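# Use three roped arms to move ball and ring across

## Task

Shift the ball off its current stand and onto the second stand, which sits in the gap between the benches where no gripper can reach. The ball rests on a ring lying on the first stand's collar, and ropes run from that ring to a metal block on each arm's own bench. The ring must end up lying on the second stand's collar. The ring must never tip or be yanked, or the ball rolls away. Neither ball nor ring may drop more than slightly below the collar of the lower stand at any moment, including while hanging. The arms' bases, in the scene frame, are arm1 at x=-0.06 y=+1.40 z=+1.00 facing -89 deg, arm2 at x=-1.12 y=-0.87 z=+1.00 facing +28 deg, and arm3 at x=+1.23 y=-0.68 z=+1.05 facing +152 deg. Facing is counted counter-clockwise from +x. When finished, every gripper must release and every arm must pull away, and the result has to stay in place with no robot supporting it.

## Robot and tools

ROBOTS. There are three identical i2rt Big YAM arms, named arm1, arm2 and arm3. Each has six revolute joints, a two-finger gripper and a wrist camera. The hand can reach roughly 1.0 m from the joint-1 axis. Two room cameras, cam_low and cam_top, are not attached to any arm. The arms do not coordinate with each other: if one halts, the rest keep going. Each arm picks up its own rope by the metal block on its bench. The ring must then be lifted, carried and lowered evenly so it stays level.

FRAME. All positions use one shared scene frame, in metres. Its origin is on the floor and +z points up. The hand point lies midway between the fingertips. The hand's z axis runs along the fingers, and the fingers open and close along its y axis. No result line prints a hand pose.

JOINTS (radians, absolute targets; the tolerance for counting as arrived is in brackets):
- joint1_rad: -2.879..2.879 (±0.045). Yaws the whole arm, positive counter-clockwise seen from above. At 0 the arm extends along its base's facing direction.
- joint2_rad: 0..3.141 (±0.14). Shoulder. At 0 the upper arm lies roughly level, pointing backward; raising the value lifts it and then tips it forward.
- joint3_rad: 0..3.019 (±0.09). Elbow. At 0 it is fully folded; larger values open it.
- joint4_rad: -1.692..1.57 (±0.055). Hand pitch; positive tilts the fingers up.
- joint5_rad: -1.57..1.57 (±0.03). Sideways swing of the hand; positive goes to the arm's right.
- joint6_rad: -2.094..2.094 (±0.035). Hand roll; positive is clockwise viewed from behind the hand.
- gripper_m: 0..0.093 (±0.003). The fingertip gap in metres. The grip force is capped near 50-62 N per pad, and lower on some grippers.
With joints 1 and 6 at zero and the hand level and pointing forward, the wrist camera sits above the hand and looks toward the fingertips. The joints move at different speeds, so the hand can sweep a wide path between two postures.

TOOLS.
- execute_actions: takes actions, a list holding either one action or none, plus optional cameras. An action is an object keyed by robot name ("arm1", "arm2", "arm3"). Each key holds {"joints": {...}}, which gives absolute targets by joint name. These are not offsets: each number is where that joint should end up. You may give any subset of joints and arms. All named motions start at the same moment and may finish at different times. A joint or arm you leave out may still be driving toward an earlier target. cameras is a list drawn from arm1_cam_wrist, arm2_cam_wrist, arm3_cam_wrist, cam_low, cam_top and all. Leaving it out, or passing null or ["all"], returns every camera; [] returns no images. An unknown key, an unknown camera or an out-of-range number rejects the whole call, and nothing moves. An empty actions list just reports state and images.
- wait: seconds, from 0 to 10. Commands nothing new, then returns the same state and images.
- zoom_image: camera plus region [x0, y0, x1, y1] in pixels, measured from the top-left corner. The region can be at most 504x504. It only works on a camera with a full image in the latest result. Wrist images are 504x504 fisheye; the room cameras are 672x504.
- finished_scene: scene is the number of the current scene. It ends that scene for good, and the result says whether the goal was met.

RESULTS. The pictures line lists the cameras in the order their images appear. joint_positions gives the current joint values. joint_status reports how each commanded motion in the last accepted action ended:
- off_target: the joint stopped short and may still be pushing.
- contact_stop: the joint gave up its target and holds where it stopped.
- time_out: the joint could not finish. It may keep pushing toward its target, or toward one pulled back to within 0.375, 0.375, 0.113, 0.225, 0.075 and 0.3 rad (joints 1 to 6) of where it stands. If the obstruction clears, it moves on by itself.
- not_followed: a safety check held back the arm's joint targets. Such a call also shows "joint command not followed", often with a "cause:" line. A gripper target in the same action still runs. The withheld targets may be retried with each later action.
- limit_stop_at_motor_heat: the arm shut down from heat. Resend the target afterwards, and don't read the joint's distance from it as a sign of contact.
on_its_own lists behaviour you did not command in this call; there, "held at" means the held target, not the current position. MOTOR HOT warns at 85 °C. OVER-TEMPERATURE FAULT means a motor reached 100 °C and that arm went limp and dropped. If a result reports a stop, any later execute_actions, wait or finished_scene calls in the same reply are skipped.

CAUTIONS. To relieve a joint that is pushing, send it its reported position. A target very close to the current value may not move the joint at all. An arm does not stop when it touches something and can press hard. Sustained pushing or holding a load heats the motors, and heat builds even while you are deliberating. A hard squeeze between two robots fails the run, and a hard collision may too. The anti-collision check can react late and does not cover fingers, gripper housings or wrist cameras. Knocking anything off the work area or onto the floor fails the task. Drops, slips and slams are penalised. Loose objects may occasionally get a brief push from outside. Keep the ring level, raise and lower it smoothly, and make sure ball and ring never hang below the lower collar's height. At the end, open all grippers and move the arms clear.

Each tool is called after "Call:" by a JSON object that holds its "op" and its "data".

## Session

I'll start by observing the scene.

Call:
{"op": "execute_actions", "data": {"actions": []}}

Scene clock: 0.00 s.
arm1.joint_positions: joint1_rad=+0.793 joint2_rad=+0.276 joint3_rad=+1.510 joint4_rad=-1.208 joint5_rad=-0.146 joint6_rad=-0.605 gripper_m=+0.094
arm1.joint_status: not commanded
arm1.hand: x=-0.0195 y=+1.3818 z=+1.6625 quat_wxyz=(-0.591, -0.008, -0.695, +0.408) (m; scene frame)
arm2.joint_positions: joint1_rad=+0.244 joint2_rad=+0.335 joint3_rad=+1.660 joint4_rad=-1.269 joint5_rad=-0.261 joint6_rad=+0.291 gripper_m=+0.095
arm2.joint_status: not commanded
arm2.hand: x=-1.1297 y=-0.8219 z=+1.7028 quat_wxyz=(-0.585, +0.239, -0.646, -0.428) (m; scene frame)
arm3.joint_positions: joint1_rad=+0.332 joint2_rad=+0.337 joint3_rad=+1.592 joint4_rad=-1.300 joint5_rad=-0.122 joint6_rad=-0.522 gripper_m=+0.094
arm3.joint_status: not commanded
arm3.hand: x=+1.1846 y=-0.6818 z=+1.7249 quat_wxyz=(-0.188, +0.699, +0.166, -0.670) (m; scene frame)
pictures: arm1_cam_wrist, arm2_cam_wrist, arm3_cam_wrist, cam_low, cam_top
Images, in order (width x height): arm1_cam_wrist 504x504, arm2_cam_wrist 504x504, arm3_cam_wrist 504x504, cam_low 672x504, cam_top 672x504.

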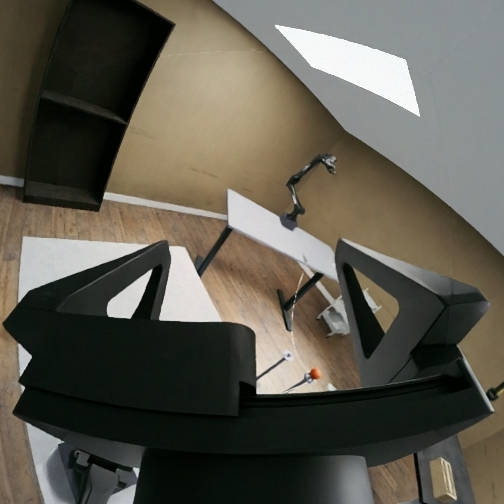

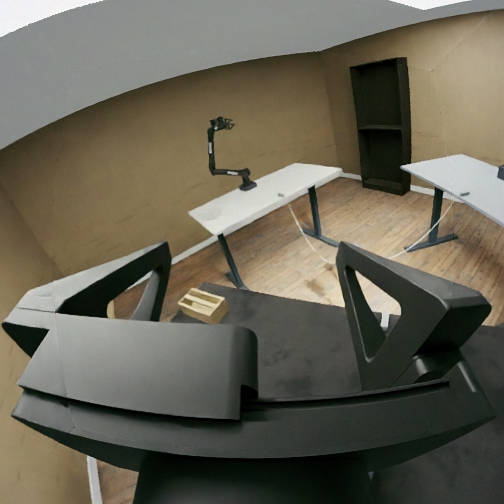

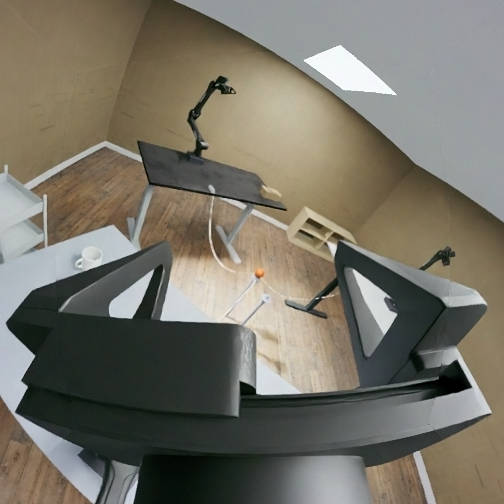

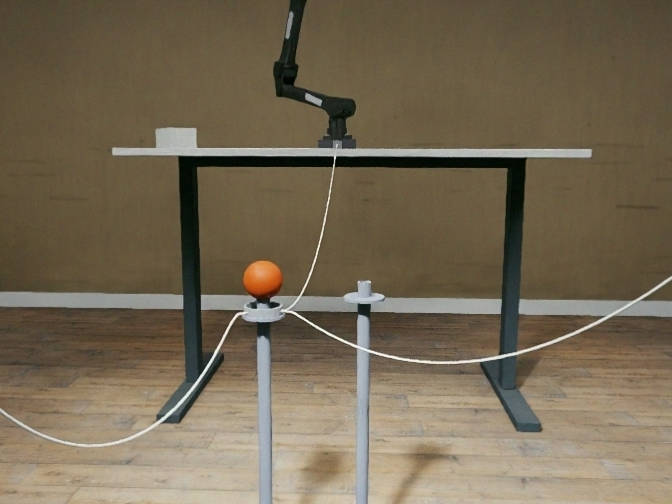

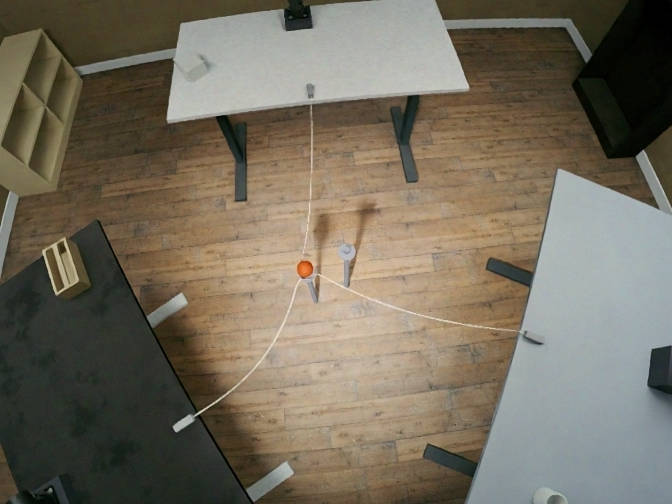

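Call:
{"op": "zoom_image", "data": {"camera": "cam_low", "region": [200, 230, 440, 410]}}

Call:
{"op": "zoom_image", "data": {"camera": "cam_top", "region": [260, 210, 400, 320]}}

Call:
{"op": "zoom_image", "data": {"camera": "cam_top", "region": [250, 0, 380, 130]}}

Call:
{"op": "zoom_image", "data": {"camera": "cam_top", "region": [130, 370, 260, 470]}}

Call:
{"op": "zoom_image", "data": {"camera": "cam_top", "region": [480, 290, 600, 390]}}

Region (200, 230, 440, 410) of cam_low's 672x504 image, scaled by 2.100, with more detail than that image has; it fills the top 378 rows of this view, and the rest is white.

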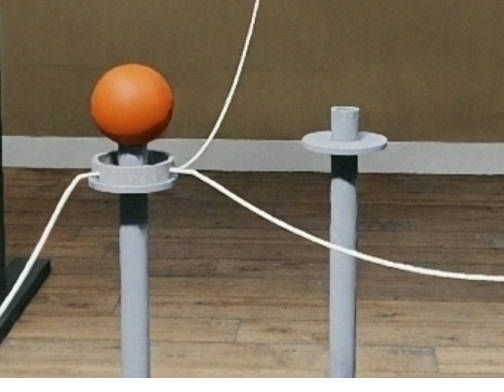

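Region (260, 210, 400, 320) of cam_top's 672x504 image, scaled by 3.600, with more detail than that image has; it fills the top 396 rows of this view, and the rest is white.

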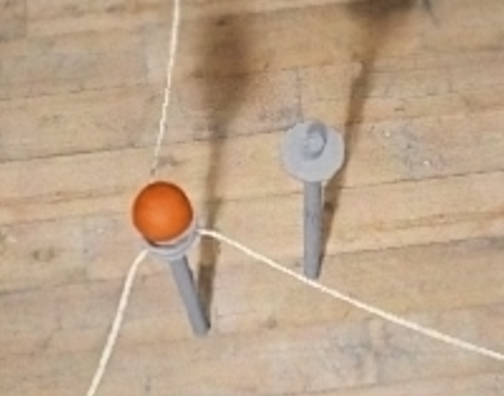

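Region (250, 0, 380, 130) of cam_top's 672x504 image, scaled by 3.877, with more detail than that image has.

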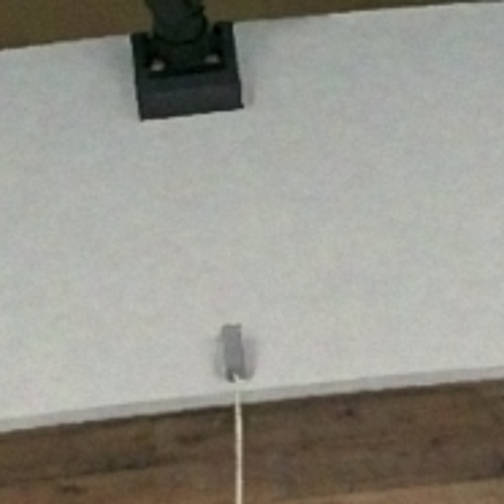

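Region (130, 370, 260, 470) of cam_top's 672x504 image, scaled by 3.877, with more detail than that image has; it fills the top 388 rows of this view, and the rest is white.

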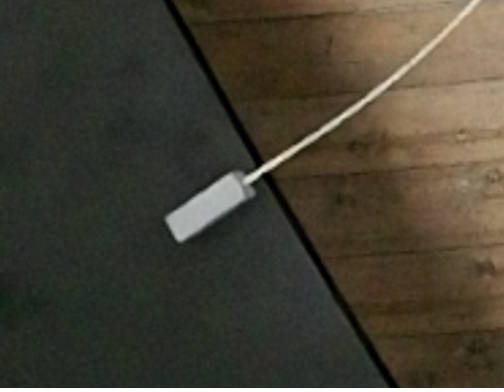

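Region (480, 290, 600, 390) of cam_top's 672x504 image, scaled by 4.200, with more detail than that image has.

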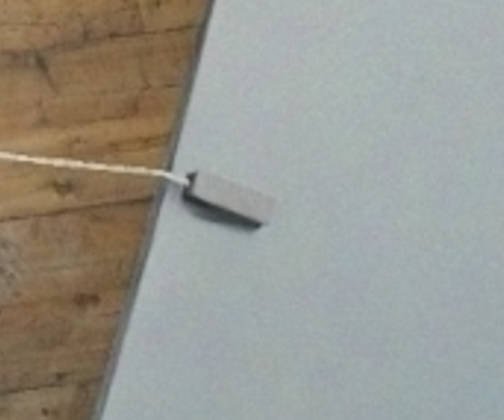

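Call:
{"op": "zoom_image", "data": {"camera": "cam_top", "region": [0, 404, 150, 504]}}

Call:
{"op": "zoom_image", "data": {"camera": "cam_top", "region": [552, 300, 672, 430]}}

Call:
{"op": "zoom_image", "data": {"camera": "cam_low", "region": [260, 60, 420, 180]}}

Region (0, 404, 150, 504) of cam_top's 672x504 image, scaled by 3.360, with more detail than that image has.

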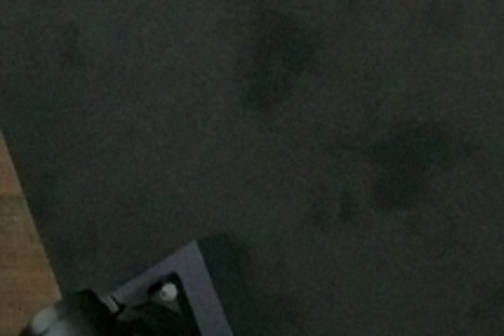

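Region (552, 300, 672, 430) of cam_top's 672x504 image, scaled by 3.877, with more detail than that image has; it fills the left 465 columns of this view, and the rest is white.

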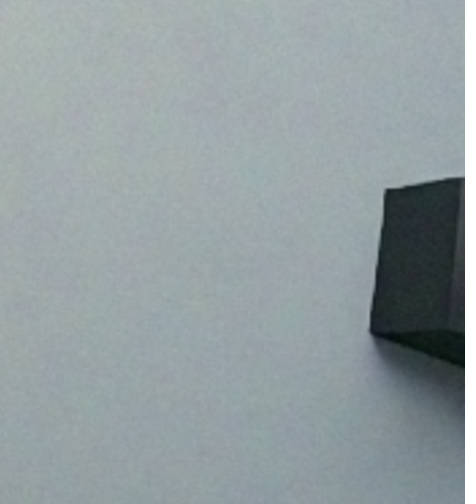

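Region (260, 60, 420, 180) of cam_low's 672x504 image, scaled by 3.150, with more detail than that image has; it fills the top 378 rows of this view, and the rest is white.

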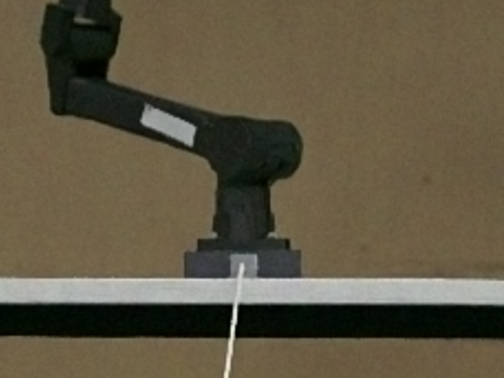

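Call:
{"op": "execute_actions", "data": {"actions": [{"arm1":{"joints":{"joint1_rad":0,"joint2_rad":1.3,"joint3_rad":1.1,"joint4_rad":-1.37,"joint5_rad":0,"joint6_rad":0,"gripper_m":0.093}},"arm2":{"joints":{"joint1_rad":0,"joint2_rad":1.45,"joint3_rad":1.3,"joint4_rad":-1.42,"joint5_rad":0,"joint6_rad":0,"gripper_m":0.093}},"arm3":{"joints":{"joint1_rad":0,"joint2_rad":1.4,"joint3_rad":1.1,"joint4_rad":-1.27,"joint5_rad":0,"joint6_rad":0,"gripper_m":0.093}}}]}}

Scene clock: 121.63 s.
arm1.joint_positions: joint1_rad=+0.006 joint2_rad=+1.300 joint3_rad=+1.081 joint4_rad=-1.355 joint5_rad=-0.002 joint6_rad=-0.009 gripper_m=+0.093
arm1.joint_status: all done
arm1.hand: x=-0.0553 y=+1.0423 z=+1.1778 quat_wxyz=(-0.002, -0.696, -0.718, -0.010) (m; scene frame)
arm2.joint_positions: joint1_rad=+0.003 joint2_rad=+1.448 joint3_rad=+1.306 joint4_rad=-1.412 joint5_rad=-0.004 joint6_rad=+0.007 gripper_m=+0.093
arm2.joint_status: all done
arm2.hand: x=-0.7401 y=-0.6705 z=+1.2133 quat_wxyz=(-0.006, +0.236, -0.972, -0.003) (m; scene frame)
arm3.joint_positions: joint1_rad=+0.008 joint2_rad=+1.395 joint3_rad=+1.077 joint4_rad=-1.273 joint5_rad=-0.001 joint6_rad=-0.010 gripper_m=+0.093
arm3.joint_status: all done
arm3.hand: x=+0.8943 y=-0.4970 z=+1.2052 quat_wxyz=(+0.009, +0.972, -0.236, +0.004) (m; scene frame)
pictures: arm1_cam_wrist, arm2_cam_wrist, arm3_cam_wrist, cam_low, cam_top
Images, in order (width x height): arm1_cam_wrist 504x504, arm2_cam_wrist 504x504, arm3_cam_wrist 504x504, cam_low 672x504, cam_top 672x504.

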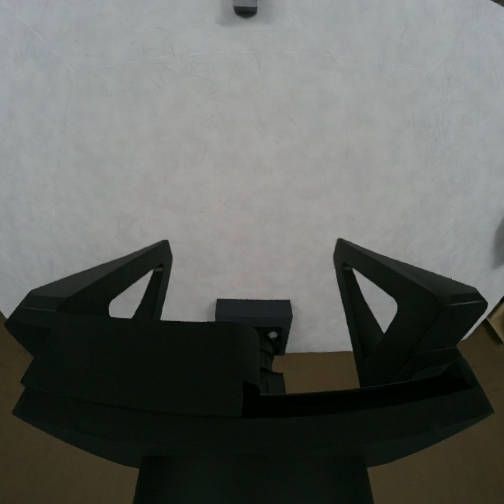

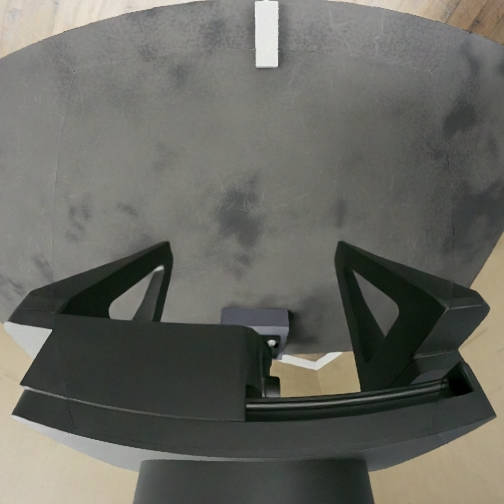

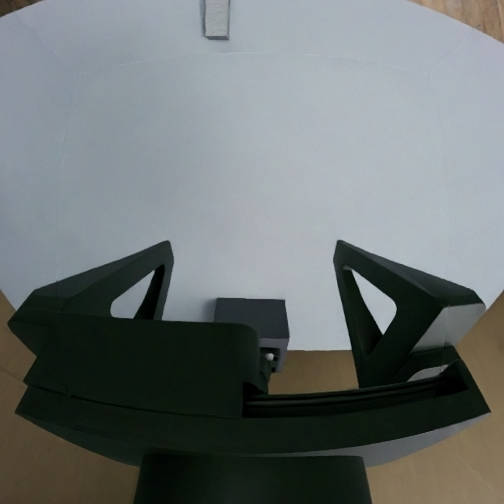

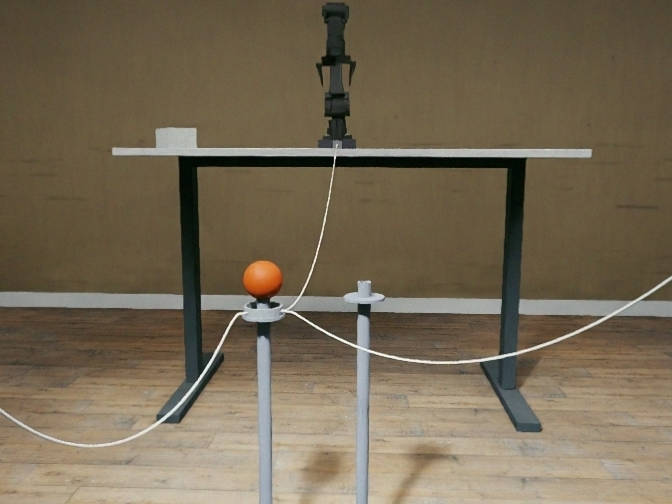

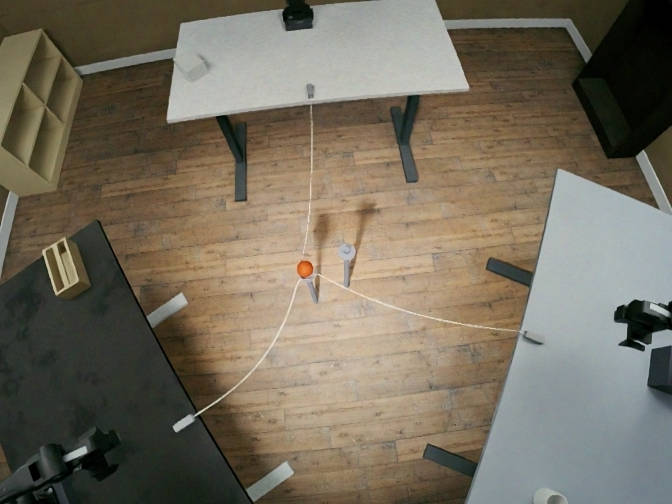

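Call:
{"op": "execute_actions", "data": {"actions": [{"arm1":{"joints":{"joint2_rad":1.55}},"arm2":{"joints":{"joint3_rad":1.7}},"arm3":{"joints":{"joint4_rad":-0.8}}}], "cameras": []}}

Scene clock: 209.63 s.
arm1.joint_positions: joint1_rad=+0.006 joint2_rad=+1.569 joint3_rad=+1.081 joint4_rad=-1.357 joint5_rad=-0.002 joint6_rad=-0.009 gripper_m=+0.093
arm1.joint_status: all done
arm1.hand: x=-0.0539 y=+1.0412 z=+1.0868 quat_wxyz=(+0.094, -0.689, -0.711, -0.105) (m; scene frame)
arm2.joint_positions: joint1_rad=+0.003 joint2_rad=+1.433 joint3_rad=+1.659 joint4_rad=-1.418 joint5_rad=-0.004 joint6_rad=+0.007 gripper_m=+0.093
arm2.joint_status: all done
arm2.hand: x=-0.6733 y=-0.6351 z=+1.3698 quat_wxyz=(-0.180, +0.233, -0.954, -0.047) (m; scene frame)
arm3.joint_positions: joint1_rad=+0.008 joint2_rad=+1.395 joint3_rad=+1.077 joint4_rad=-0.816 joint5_rad=-0.001 joint6_rad=-0.009 gripper_m=+0.093
arm3.joint_status: all done
arm3.hand: x=+0.7981 y=-0.4458 z=+1.2289 quat_wxyz=(-0.046, +0.947, -0.232, -0.215) (m; scene frame)
pictures: none
No camera images: the call's "cameras" was empty. Leave "cameras" out to get every camera's image.

Call:
{"op": "execute_actions", "data": {"actions": [{"arm1":{"joints":{"joint1_rad":0.022,"joint2_rad":1.845,"joint3_rad":1.50,"joint4_rad":-1.19}},"arm2":{"joints":{"joint1_rad":-0.023,"joint2_rad":1.89,"joint3_rad":1.54,"joint4_rad":-1.203}},"arm3":{"joints":{"joint1_rad":0.086,"joint2_rad":1.88,"joint3_rad":1.435,"joint4_rad":-1.103,"joint6_rad":0.07}}}]}}

Scene clock: 318.83 s.
arm1.joint_positions: joint1_rad=+0.006 joint2_rad=+1.854 joint3_rad=+1.451 joint4_rad=-1.199 joint5_rad=-0.002 joint6_rad=-0.009 gripper_m=+0.093
arm1.joint_status: all done
arm1.hand: x=-0.0498 y=+0.8647 z=+1.0714 quat_wxyz=(+0.008, -0.696, -0.718, -0.020) (m; scene frame)
arm2.joint_positions: joint1_rad=-0.020 joint2_rad=+1.875 joint3_rad=+1.530 joint4_rad=-1.208 joint5_rad=-0.004 joint6_rad=+0.007 gripper_m=+0.093
arm2.joint_status: all done
arm2.hand: x=-0.6117 y=-0.6181 z=+1.0941 quat_wxyz=(-0.007, +0.225, -0.974, -0.003) (m; scene frame)
arm3.joint_positions: joint1_rad=+0.088 joint2_rad=+1.895 joint3_rad=+1.396 joint4_rad=-1.094 joint5_rad=+0.000 joint6_rad=+0.061 gripper_m=+0.093
arm3.joint_status: all done
arm3.hand: x=+0.7359 y=-0.4633 z=+1.0962 quat_wxyz=(+0.008, +0.973, -0.231, +0.005) (m; scene frame)
pictures: arm1_cam_wrist, arm2_cam_wrist, arm3_cam_wrist, cam_low, cam_top
Images, in order (width x height): arm1_cam_wrist 504x504, arm2_cam_wrist 504x504, arm3_cam_wrist 504x504, cam_low 672x504, cam_top 672x504.

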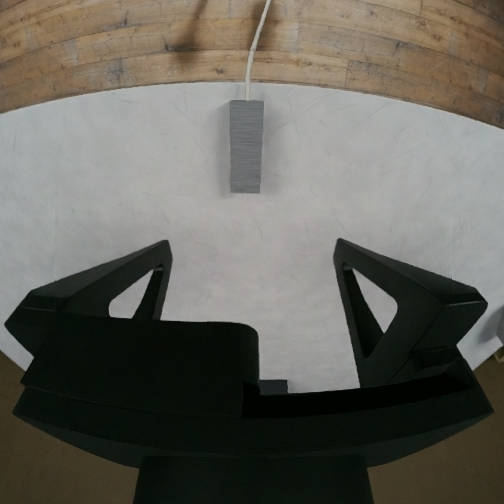

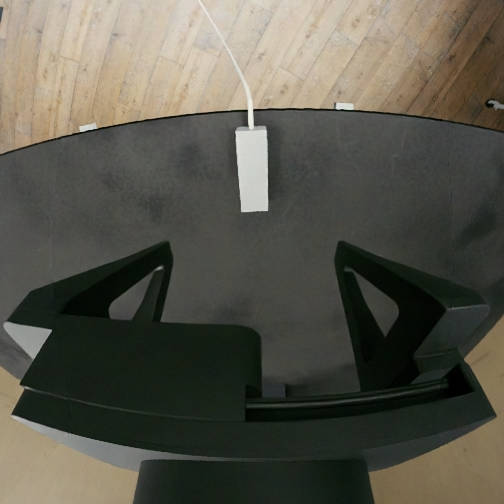

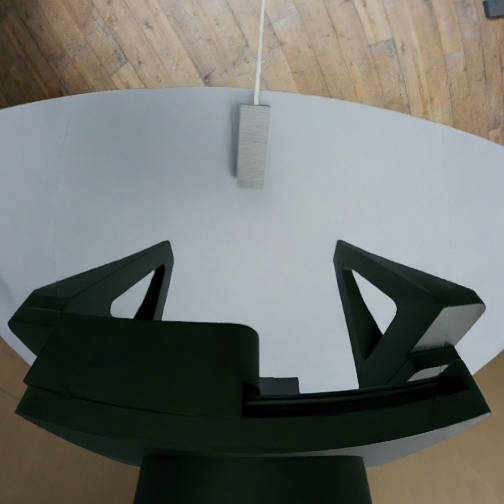

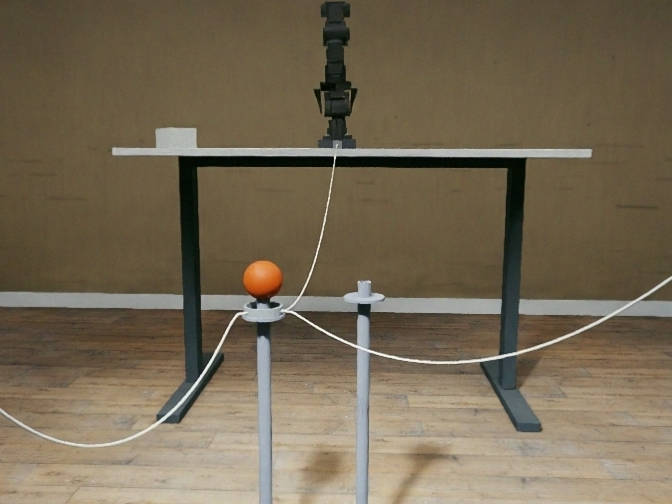

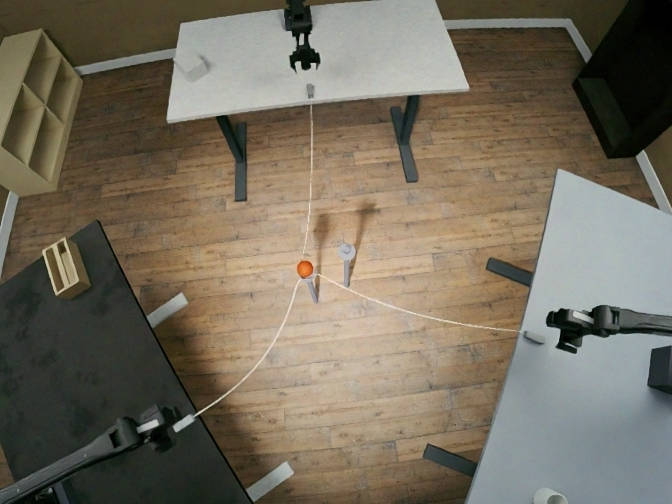

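Call:
{"op": "zoom_image", "data": {"camera": "arm1_cam_wrist", "region": [180, 70, 320, 210]}}

Call:
{"op": "zoom_image", "data": {"camera": "arm2_cam_wrist", "region": [180, 90, 320, 230]}}

Call:
{"op": "zoom_image", "data": {"camera": "arm3_cam_wrist", "region": [180, 70, 320, 210]}}

Region (180, 70, 320, 210) of arm1_cam_wrist's 504x504 image, scaled by 3.600, with more detail than that image has.

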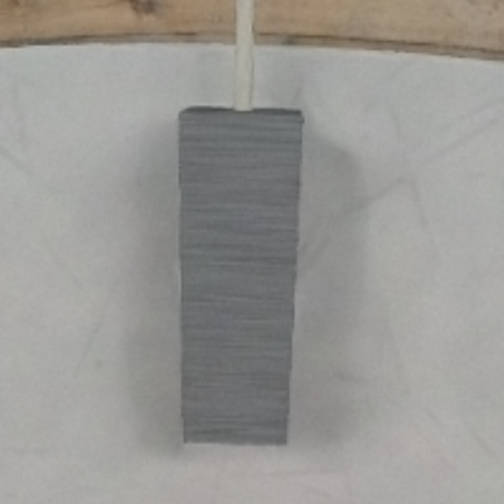

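Region (180, 90, 320, 230) of arm2_cam_wrist's 504x504 image, scaled by 3.600, with more detail than that image has.

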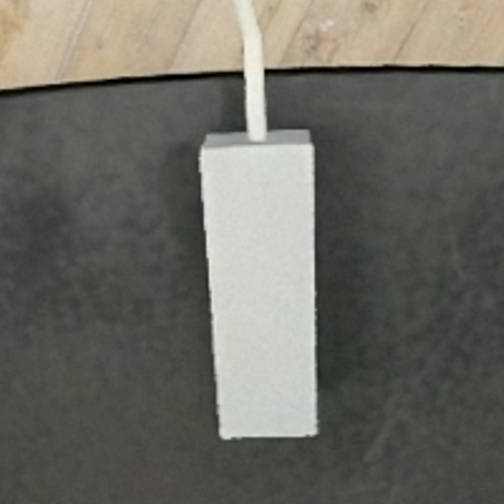

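Region (180, 70, 320, 210) of arm3_cam_wrist's 504x504 image, scaled by 3.600, with more detail than that image has.

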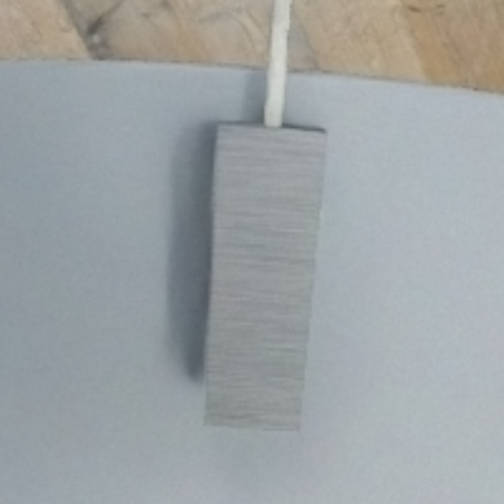

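Call:
{"op": "execute_actions", "data": {"actions": [{"arm1":{"joints":{"joint1_rad":0.032,"joint2_rad":1.968,"joint4_rad":-1.028}},"arm2":{"joints":{"joint2_rad":1.995,"joint3_rad":1.465,"joint4_rad":-1.024,"joint6_rad":-0.04}},"arm3":{"joints":{"joint2_rad":2.052,"joint4_rad":-0.90,"joint6_rad":0.135}}}]}}

Scene clock: 433.50 s.
arm1.joint_positions: joint1_rad=+0.019 joint2_rad=+1.983 joint3_rad=+1.459 joint4_rad=-1.044 joint5_rad=-0.002 joint6_rad=-0.009 gripper_m=+0.093
arm1.joint_status: all done
arm1.hand: x=-0.0408 y=+0.8352 z=+1.0045 quat_wxyz=(-0.004, -0.692, -0.722, -0.008) (m; scene frame)
arm2.joint_positions: joint1_rad=-0.020 joint2_rad=+1.996 joint3_rad=+1.469 joint4_rad=-1.033 joint5_rad=-0.004 joint6_rad=-0.033 gripper_m=+0.093
arm2.joint_status: all done
arm2.hand: x=-0.6042 y=-0.6145 z=+1.0072 quat_wxyz=(-0.003, +0.244, -0.970, -0.002) (m; scene frame)
arm3.joint_positions: joint1_rad=+0.088 joint2_rad=+2.064 joint3_rad=+1.410 joint4_rad=-0.911 joint5_rad=+0.000 joint6_rad=+0.125 gripper_m=+0.093
arm3.joint_status: all done
arm3.hand: x=+0.7087 y=-0.4529 z=+1.0106 quat_wxyz=(+0.006, +0.965, -0.263, -0.008) (m; scene frame)
pictures: arm1_cam_wrist, arm2_cam_wrist, arm3_cam_wrist, cam_low, cam_top
Images, in order (width x height): arm1_cam_wrist 504x504, arm2_cam_wrist 504x504, arm3_cam_wrist 504x504, cam_low 672x504, cam_top 672x504.

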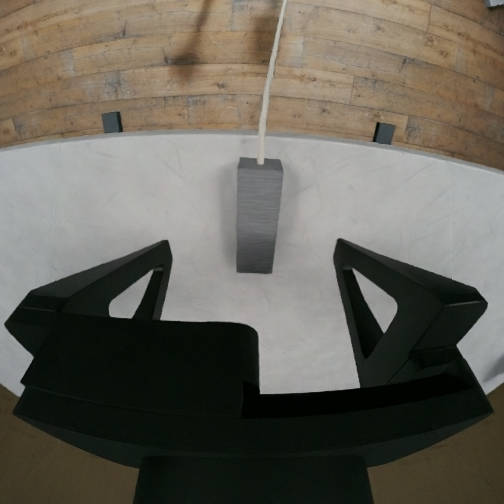

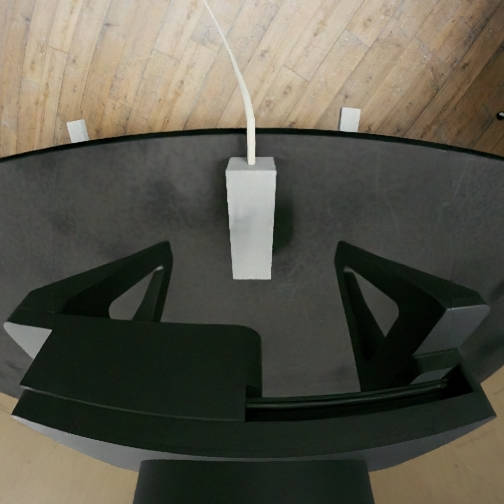

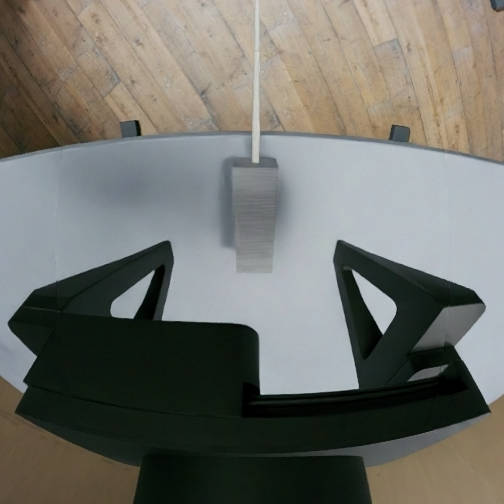

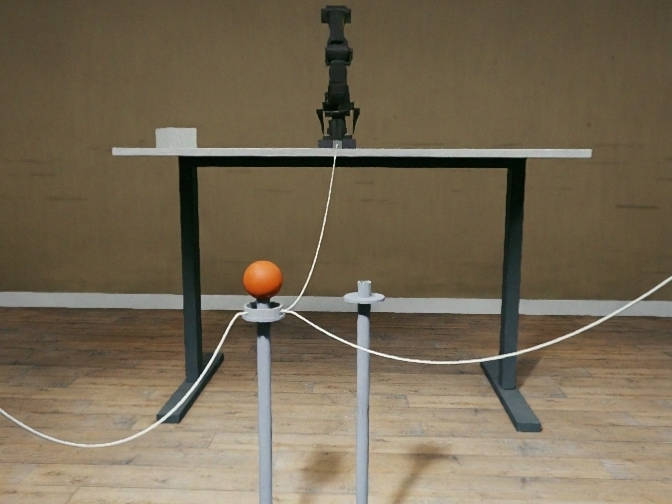

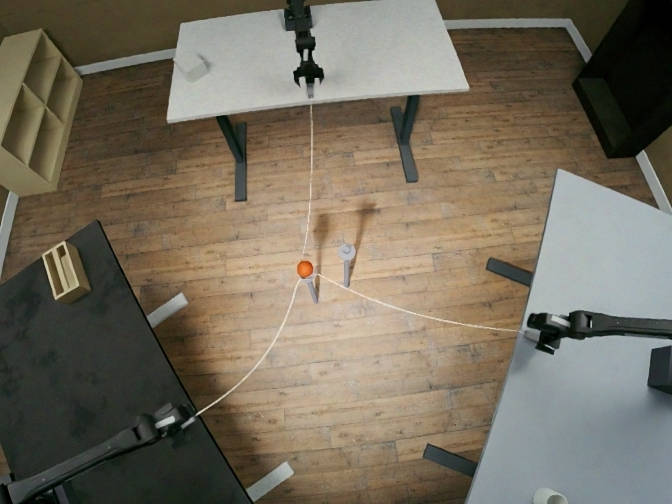

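Call:
{"op": "zoom_image", "data": {"camera": "cam_low", "region": [300, 90, 380, 170]}}

Call:
{"op": "zoom_image", "data": {"camera": "arm2_cam_wrist", "region": [150, 120, 350, 300]}}

Region (300, 90, 380, 170) of cam_low's 672x504 image, scaled by 6.300, with more detail than that image has.

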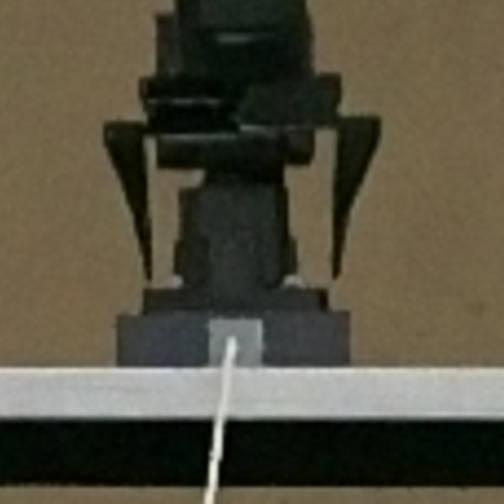

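Region (150, 120, 350, 300) of arm2_cam_wrist's 504x504 image, scaled by 2.520, with more detail than that image has; it fills the top 454 rows of this view, and the rest is white.

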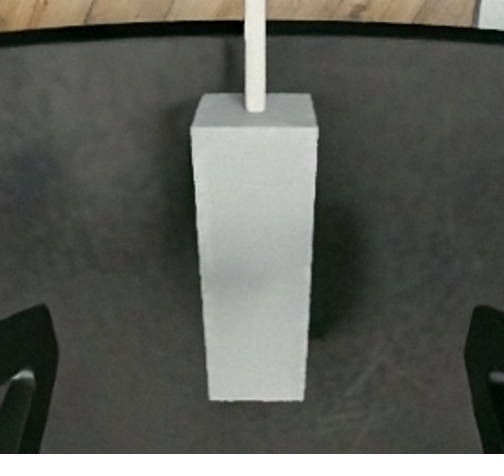

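Call:
{"op": "zoom_image", "data": {"camera": "arm1_cam_wrist", "region": [150, 120, 350, 300]}}

Call:
{"op": "zoom_image", "data": {"camera": "arm3_cam_wrist", "region": [150, 120, 350, 300]}}

Region (150, 120, 350, 300) of arm1_cam_wrist's 504x504 image, scaled by 2.520, with more detail than that image has; it fills the top 454 rows of this view, and the rest is white.

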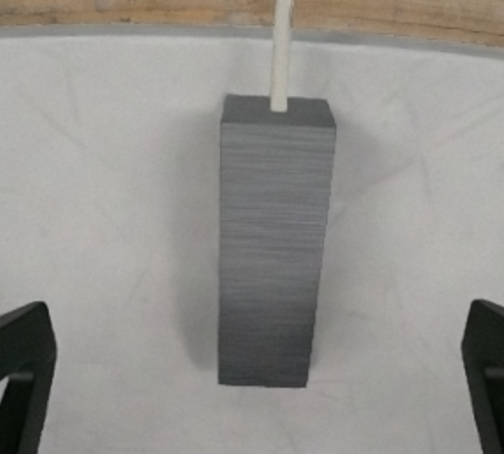

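Region (150, 120, 350, 300) of arm3_cam_wrist's 504x504 image, scaled by 2.520, with more detail than that image has; it fills the top 454 rows of this view, and the rest is white.

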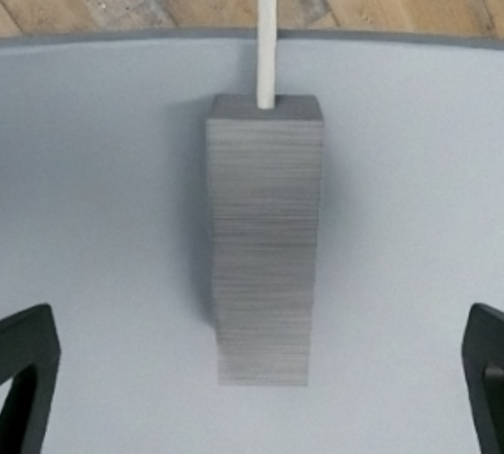

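Call:
{"op": "execute_actions", "data": {"actions": [{"arm1":{"joints":{"joint2_rad":2.007,"joint3_rad":1.43,"joint4_rad":-0.943,"joint6_rad":0.045}},"arm2":{"joints":{"joint2_rad":2.04,"joint4_rad":-0.991}},"arm3":{"joints":{"joint2_rad":2.109,"joint4_rad":-0.857}}}]}}

Scene clock: 542.70 s.
arm1.joint_positions: joint1_rad=+0.019 joint2_rad=+1.999 joint3_rad=+1.428 joint4_rad=-0.960 joint5_rad=-0.002 joint6_rad=+0.036 gripper_m=+0.093
arm1.joint_status: all done
arm1.hand: x=-0.0404 y=+0.8304 z=+0.9863 quat_wxyz=(-0.017, -0.707, -0.707, +0.004) (m; scene frame)
arm2.joint_positions: joint1_rad=-0.020 joint2_rad=+2.021 joint3_rad=+1.469 joint4_rad=-1.001 joint5_rad=-0.004 joint6_rad=-0.033 gripper_m=+0.093
arm2.joint_status: all done
arm2.hand: x=-0.5999 y=-0.6124 z=+0.9935 quat_wxyz=(-0.007, +0.245, -0.970, -0.003) (m; scene frame)
arm3.joint_positions: joint1_rad=+0.088 joint2_rad=+2.093 joint3_rad=+1.410 joint4_rad=-0.869 joint5_rad=+0.000 joint6_rad=+0.126 gripper_m=+0.093
arm3.joint_status: all done
arm3.hand: x=+0.7040 y=-0.4511 z=+0.9947 quat_wxyz=(+0.005, +0.965, -0.263, -0.014) (m; scene frame)
pictures: arm1_cam_wrist, arm2_cam_wrist, arm3_cam_wrist, cam_low, cam_top
Images, in order (width x height): arm1_cam_wrist 504x504, arm2_cam_wrist 504x504, arm3_cam_wrist 504x504, cam_low 672x504, cam_top 672x504.

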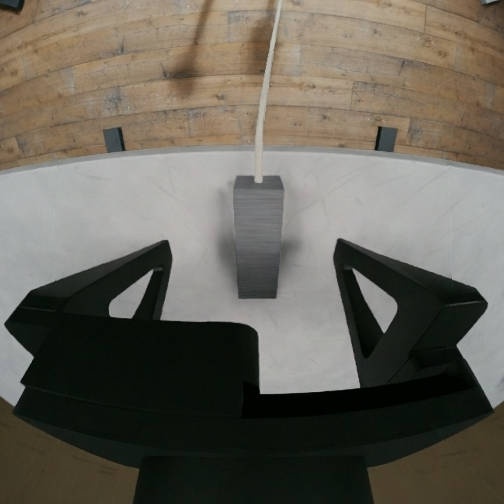

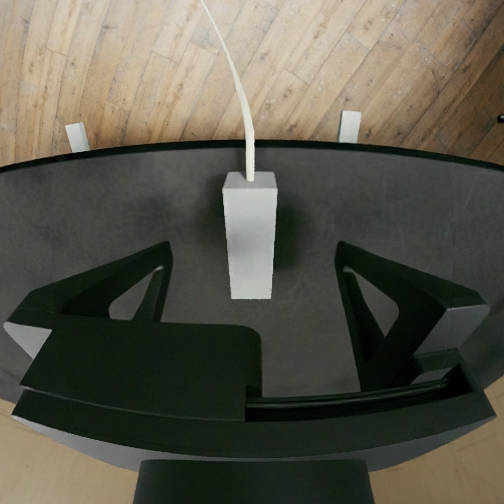

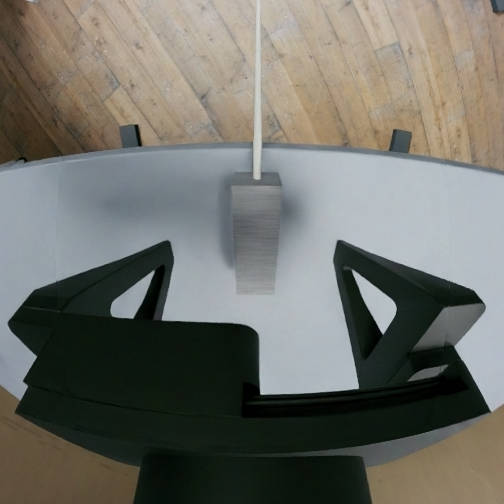

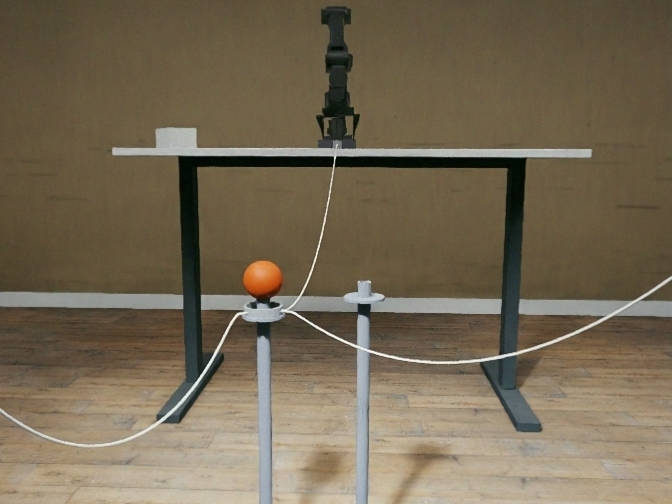

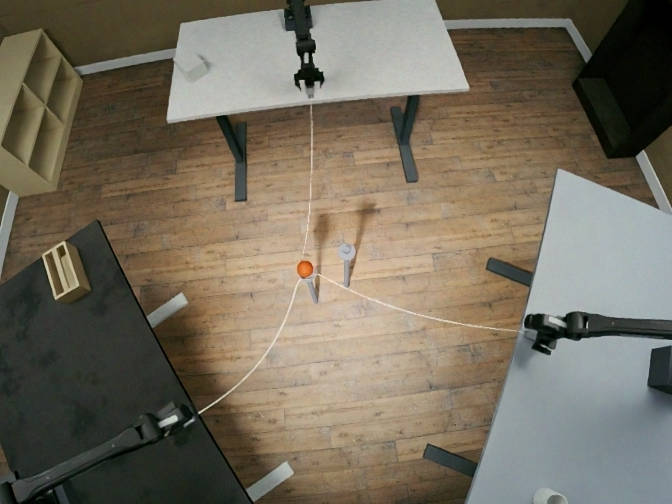

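Call:
{"op": "execute_actions", "data": {"actions": [{"arm1":{"joints":{"joint2_rad":2.043}},"arm2":{"joints":{"joint2_rad":2.06}},"arm3":{"joints":{"joint2_rad":2.14}}}]}}

Scene clock: 552.03 s.
arm1.joint_positions: joint1_rad=+0.019 joint2_rad=+2.039 joint3_rad=+1.428 joint4_rad=-0.960 joint5_rad=-0.002 joint6_rad=+0.036 gripper_m=+0.093
arm1.joint_status: all done
arm1.hand: x=-0.0403 y=+0.8363 z=+0.9642 quat_wxyz=(-0.003, -0.708, -0.707, -0.009) (m; scene frame)
arm2.joint_positions: joint1_rad=-0.020 joint2_rad=+2.039 joint3_rad=+1.469 joint4_rad=-1.000 joint5_rad=-0.004 joint6_rad=-0.033 gripper_m=+0.093
arm2.joint_status: all done
arm2.hand: x=-0.6021 y=-0.6135 z=+0.9836 quat_wxyz=(+0.002, +0.245, -0.970, -0.001) (m; scene frame)
arm3.joint_positions: joint1_rad=+0.088 joint2_rad=+2.125 joint3_rad=+1.410 joint4_rad=-0.868 joint5_rad=+0.000 joint6_rad=+0.126 gripper_m=+0.093
arm3.joint_status: all done
arm3.hand: x=+0.7095 y=-0.4538 z=+0.9772 quat_wxyz=(+0.007, +0.965, -0.263, +0.001) (m; scene frame)
pictures: arm1_cam_wrist, arm2_cam_wrist, arm3_cam_wrist, cam_low, cam_top
Images, in order (width x height): arm1_cam_wrist 504x504, arm2_cam_wrist 504x504, arm3_cam_wrist 504x504, cam_low 672x504, cam_top 672x504.

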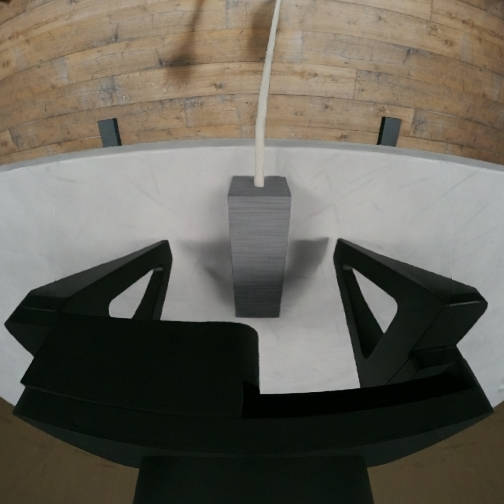

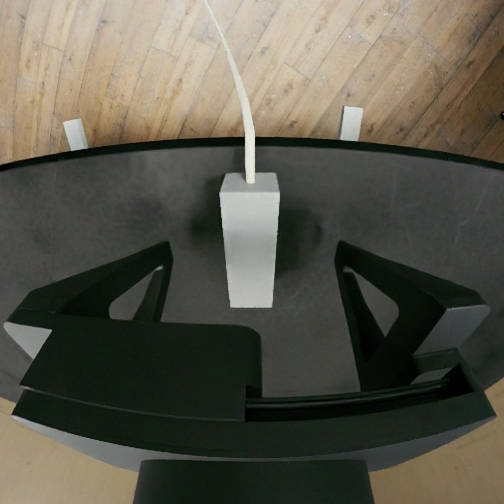

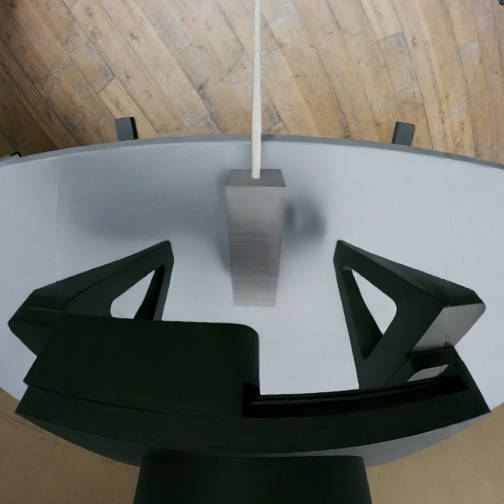

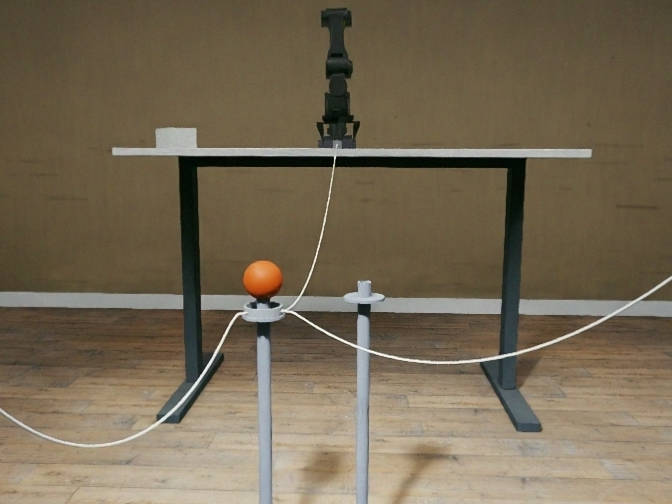

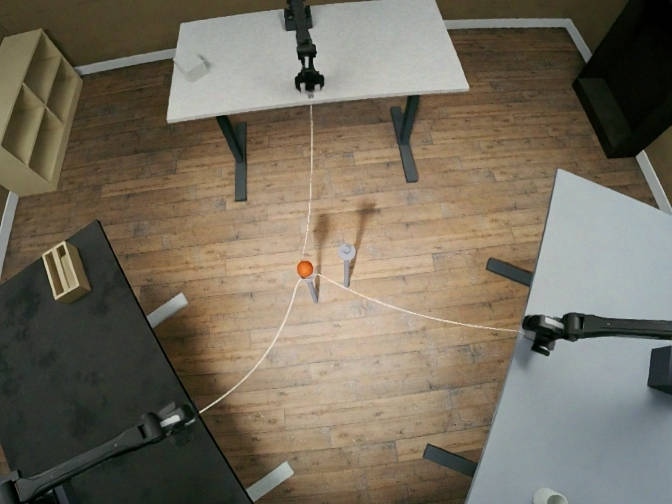

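Call:
{"op": "zoom_image", "data": {"camera": "cam_top", "region": [290, 230, 370, 310]}}

Call:
{"op": "zoom_image", "data": {"camera": "cam_top", "region": [200, 70, 440, 210]}}

Call:
{"op": "zoom_image", "data": {"camera": "cam_low", "region": [225, 250, 405, 340]}}

Region (290, 230, 370, 310) of cam_top's 672x504 image, scaled by 6.300, with more detail than that image has.

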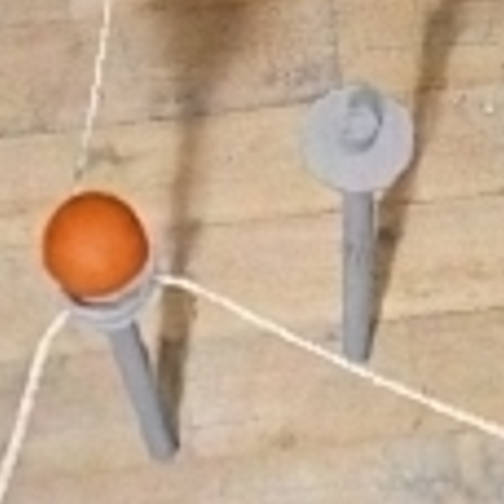

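Region (200, 70, 440, 210) of cam_top's 672x504 image, scaled by 2.100, with more detail than that image has; it fills the top 294 rows of this view, and the rest is white.

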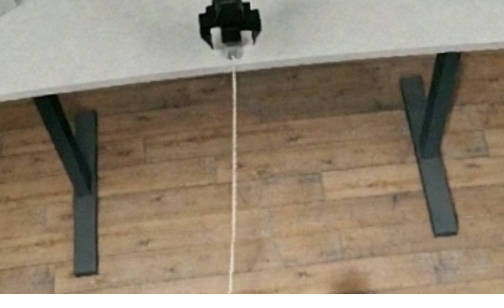

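Region (225, 250, 405, 340) of cam_low's 672x504 image, scaled by 2.800, with more detail than that image has.

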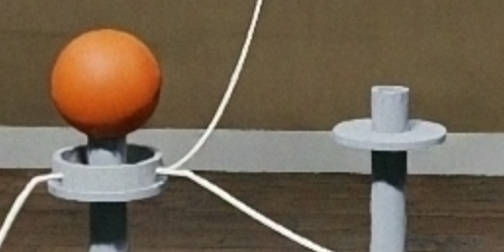

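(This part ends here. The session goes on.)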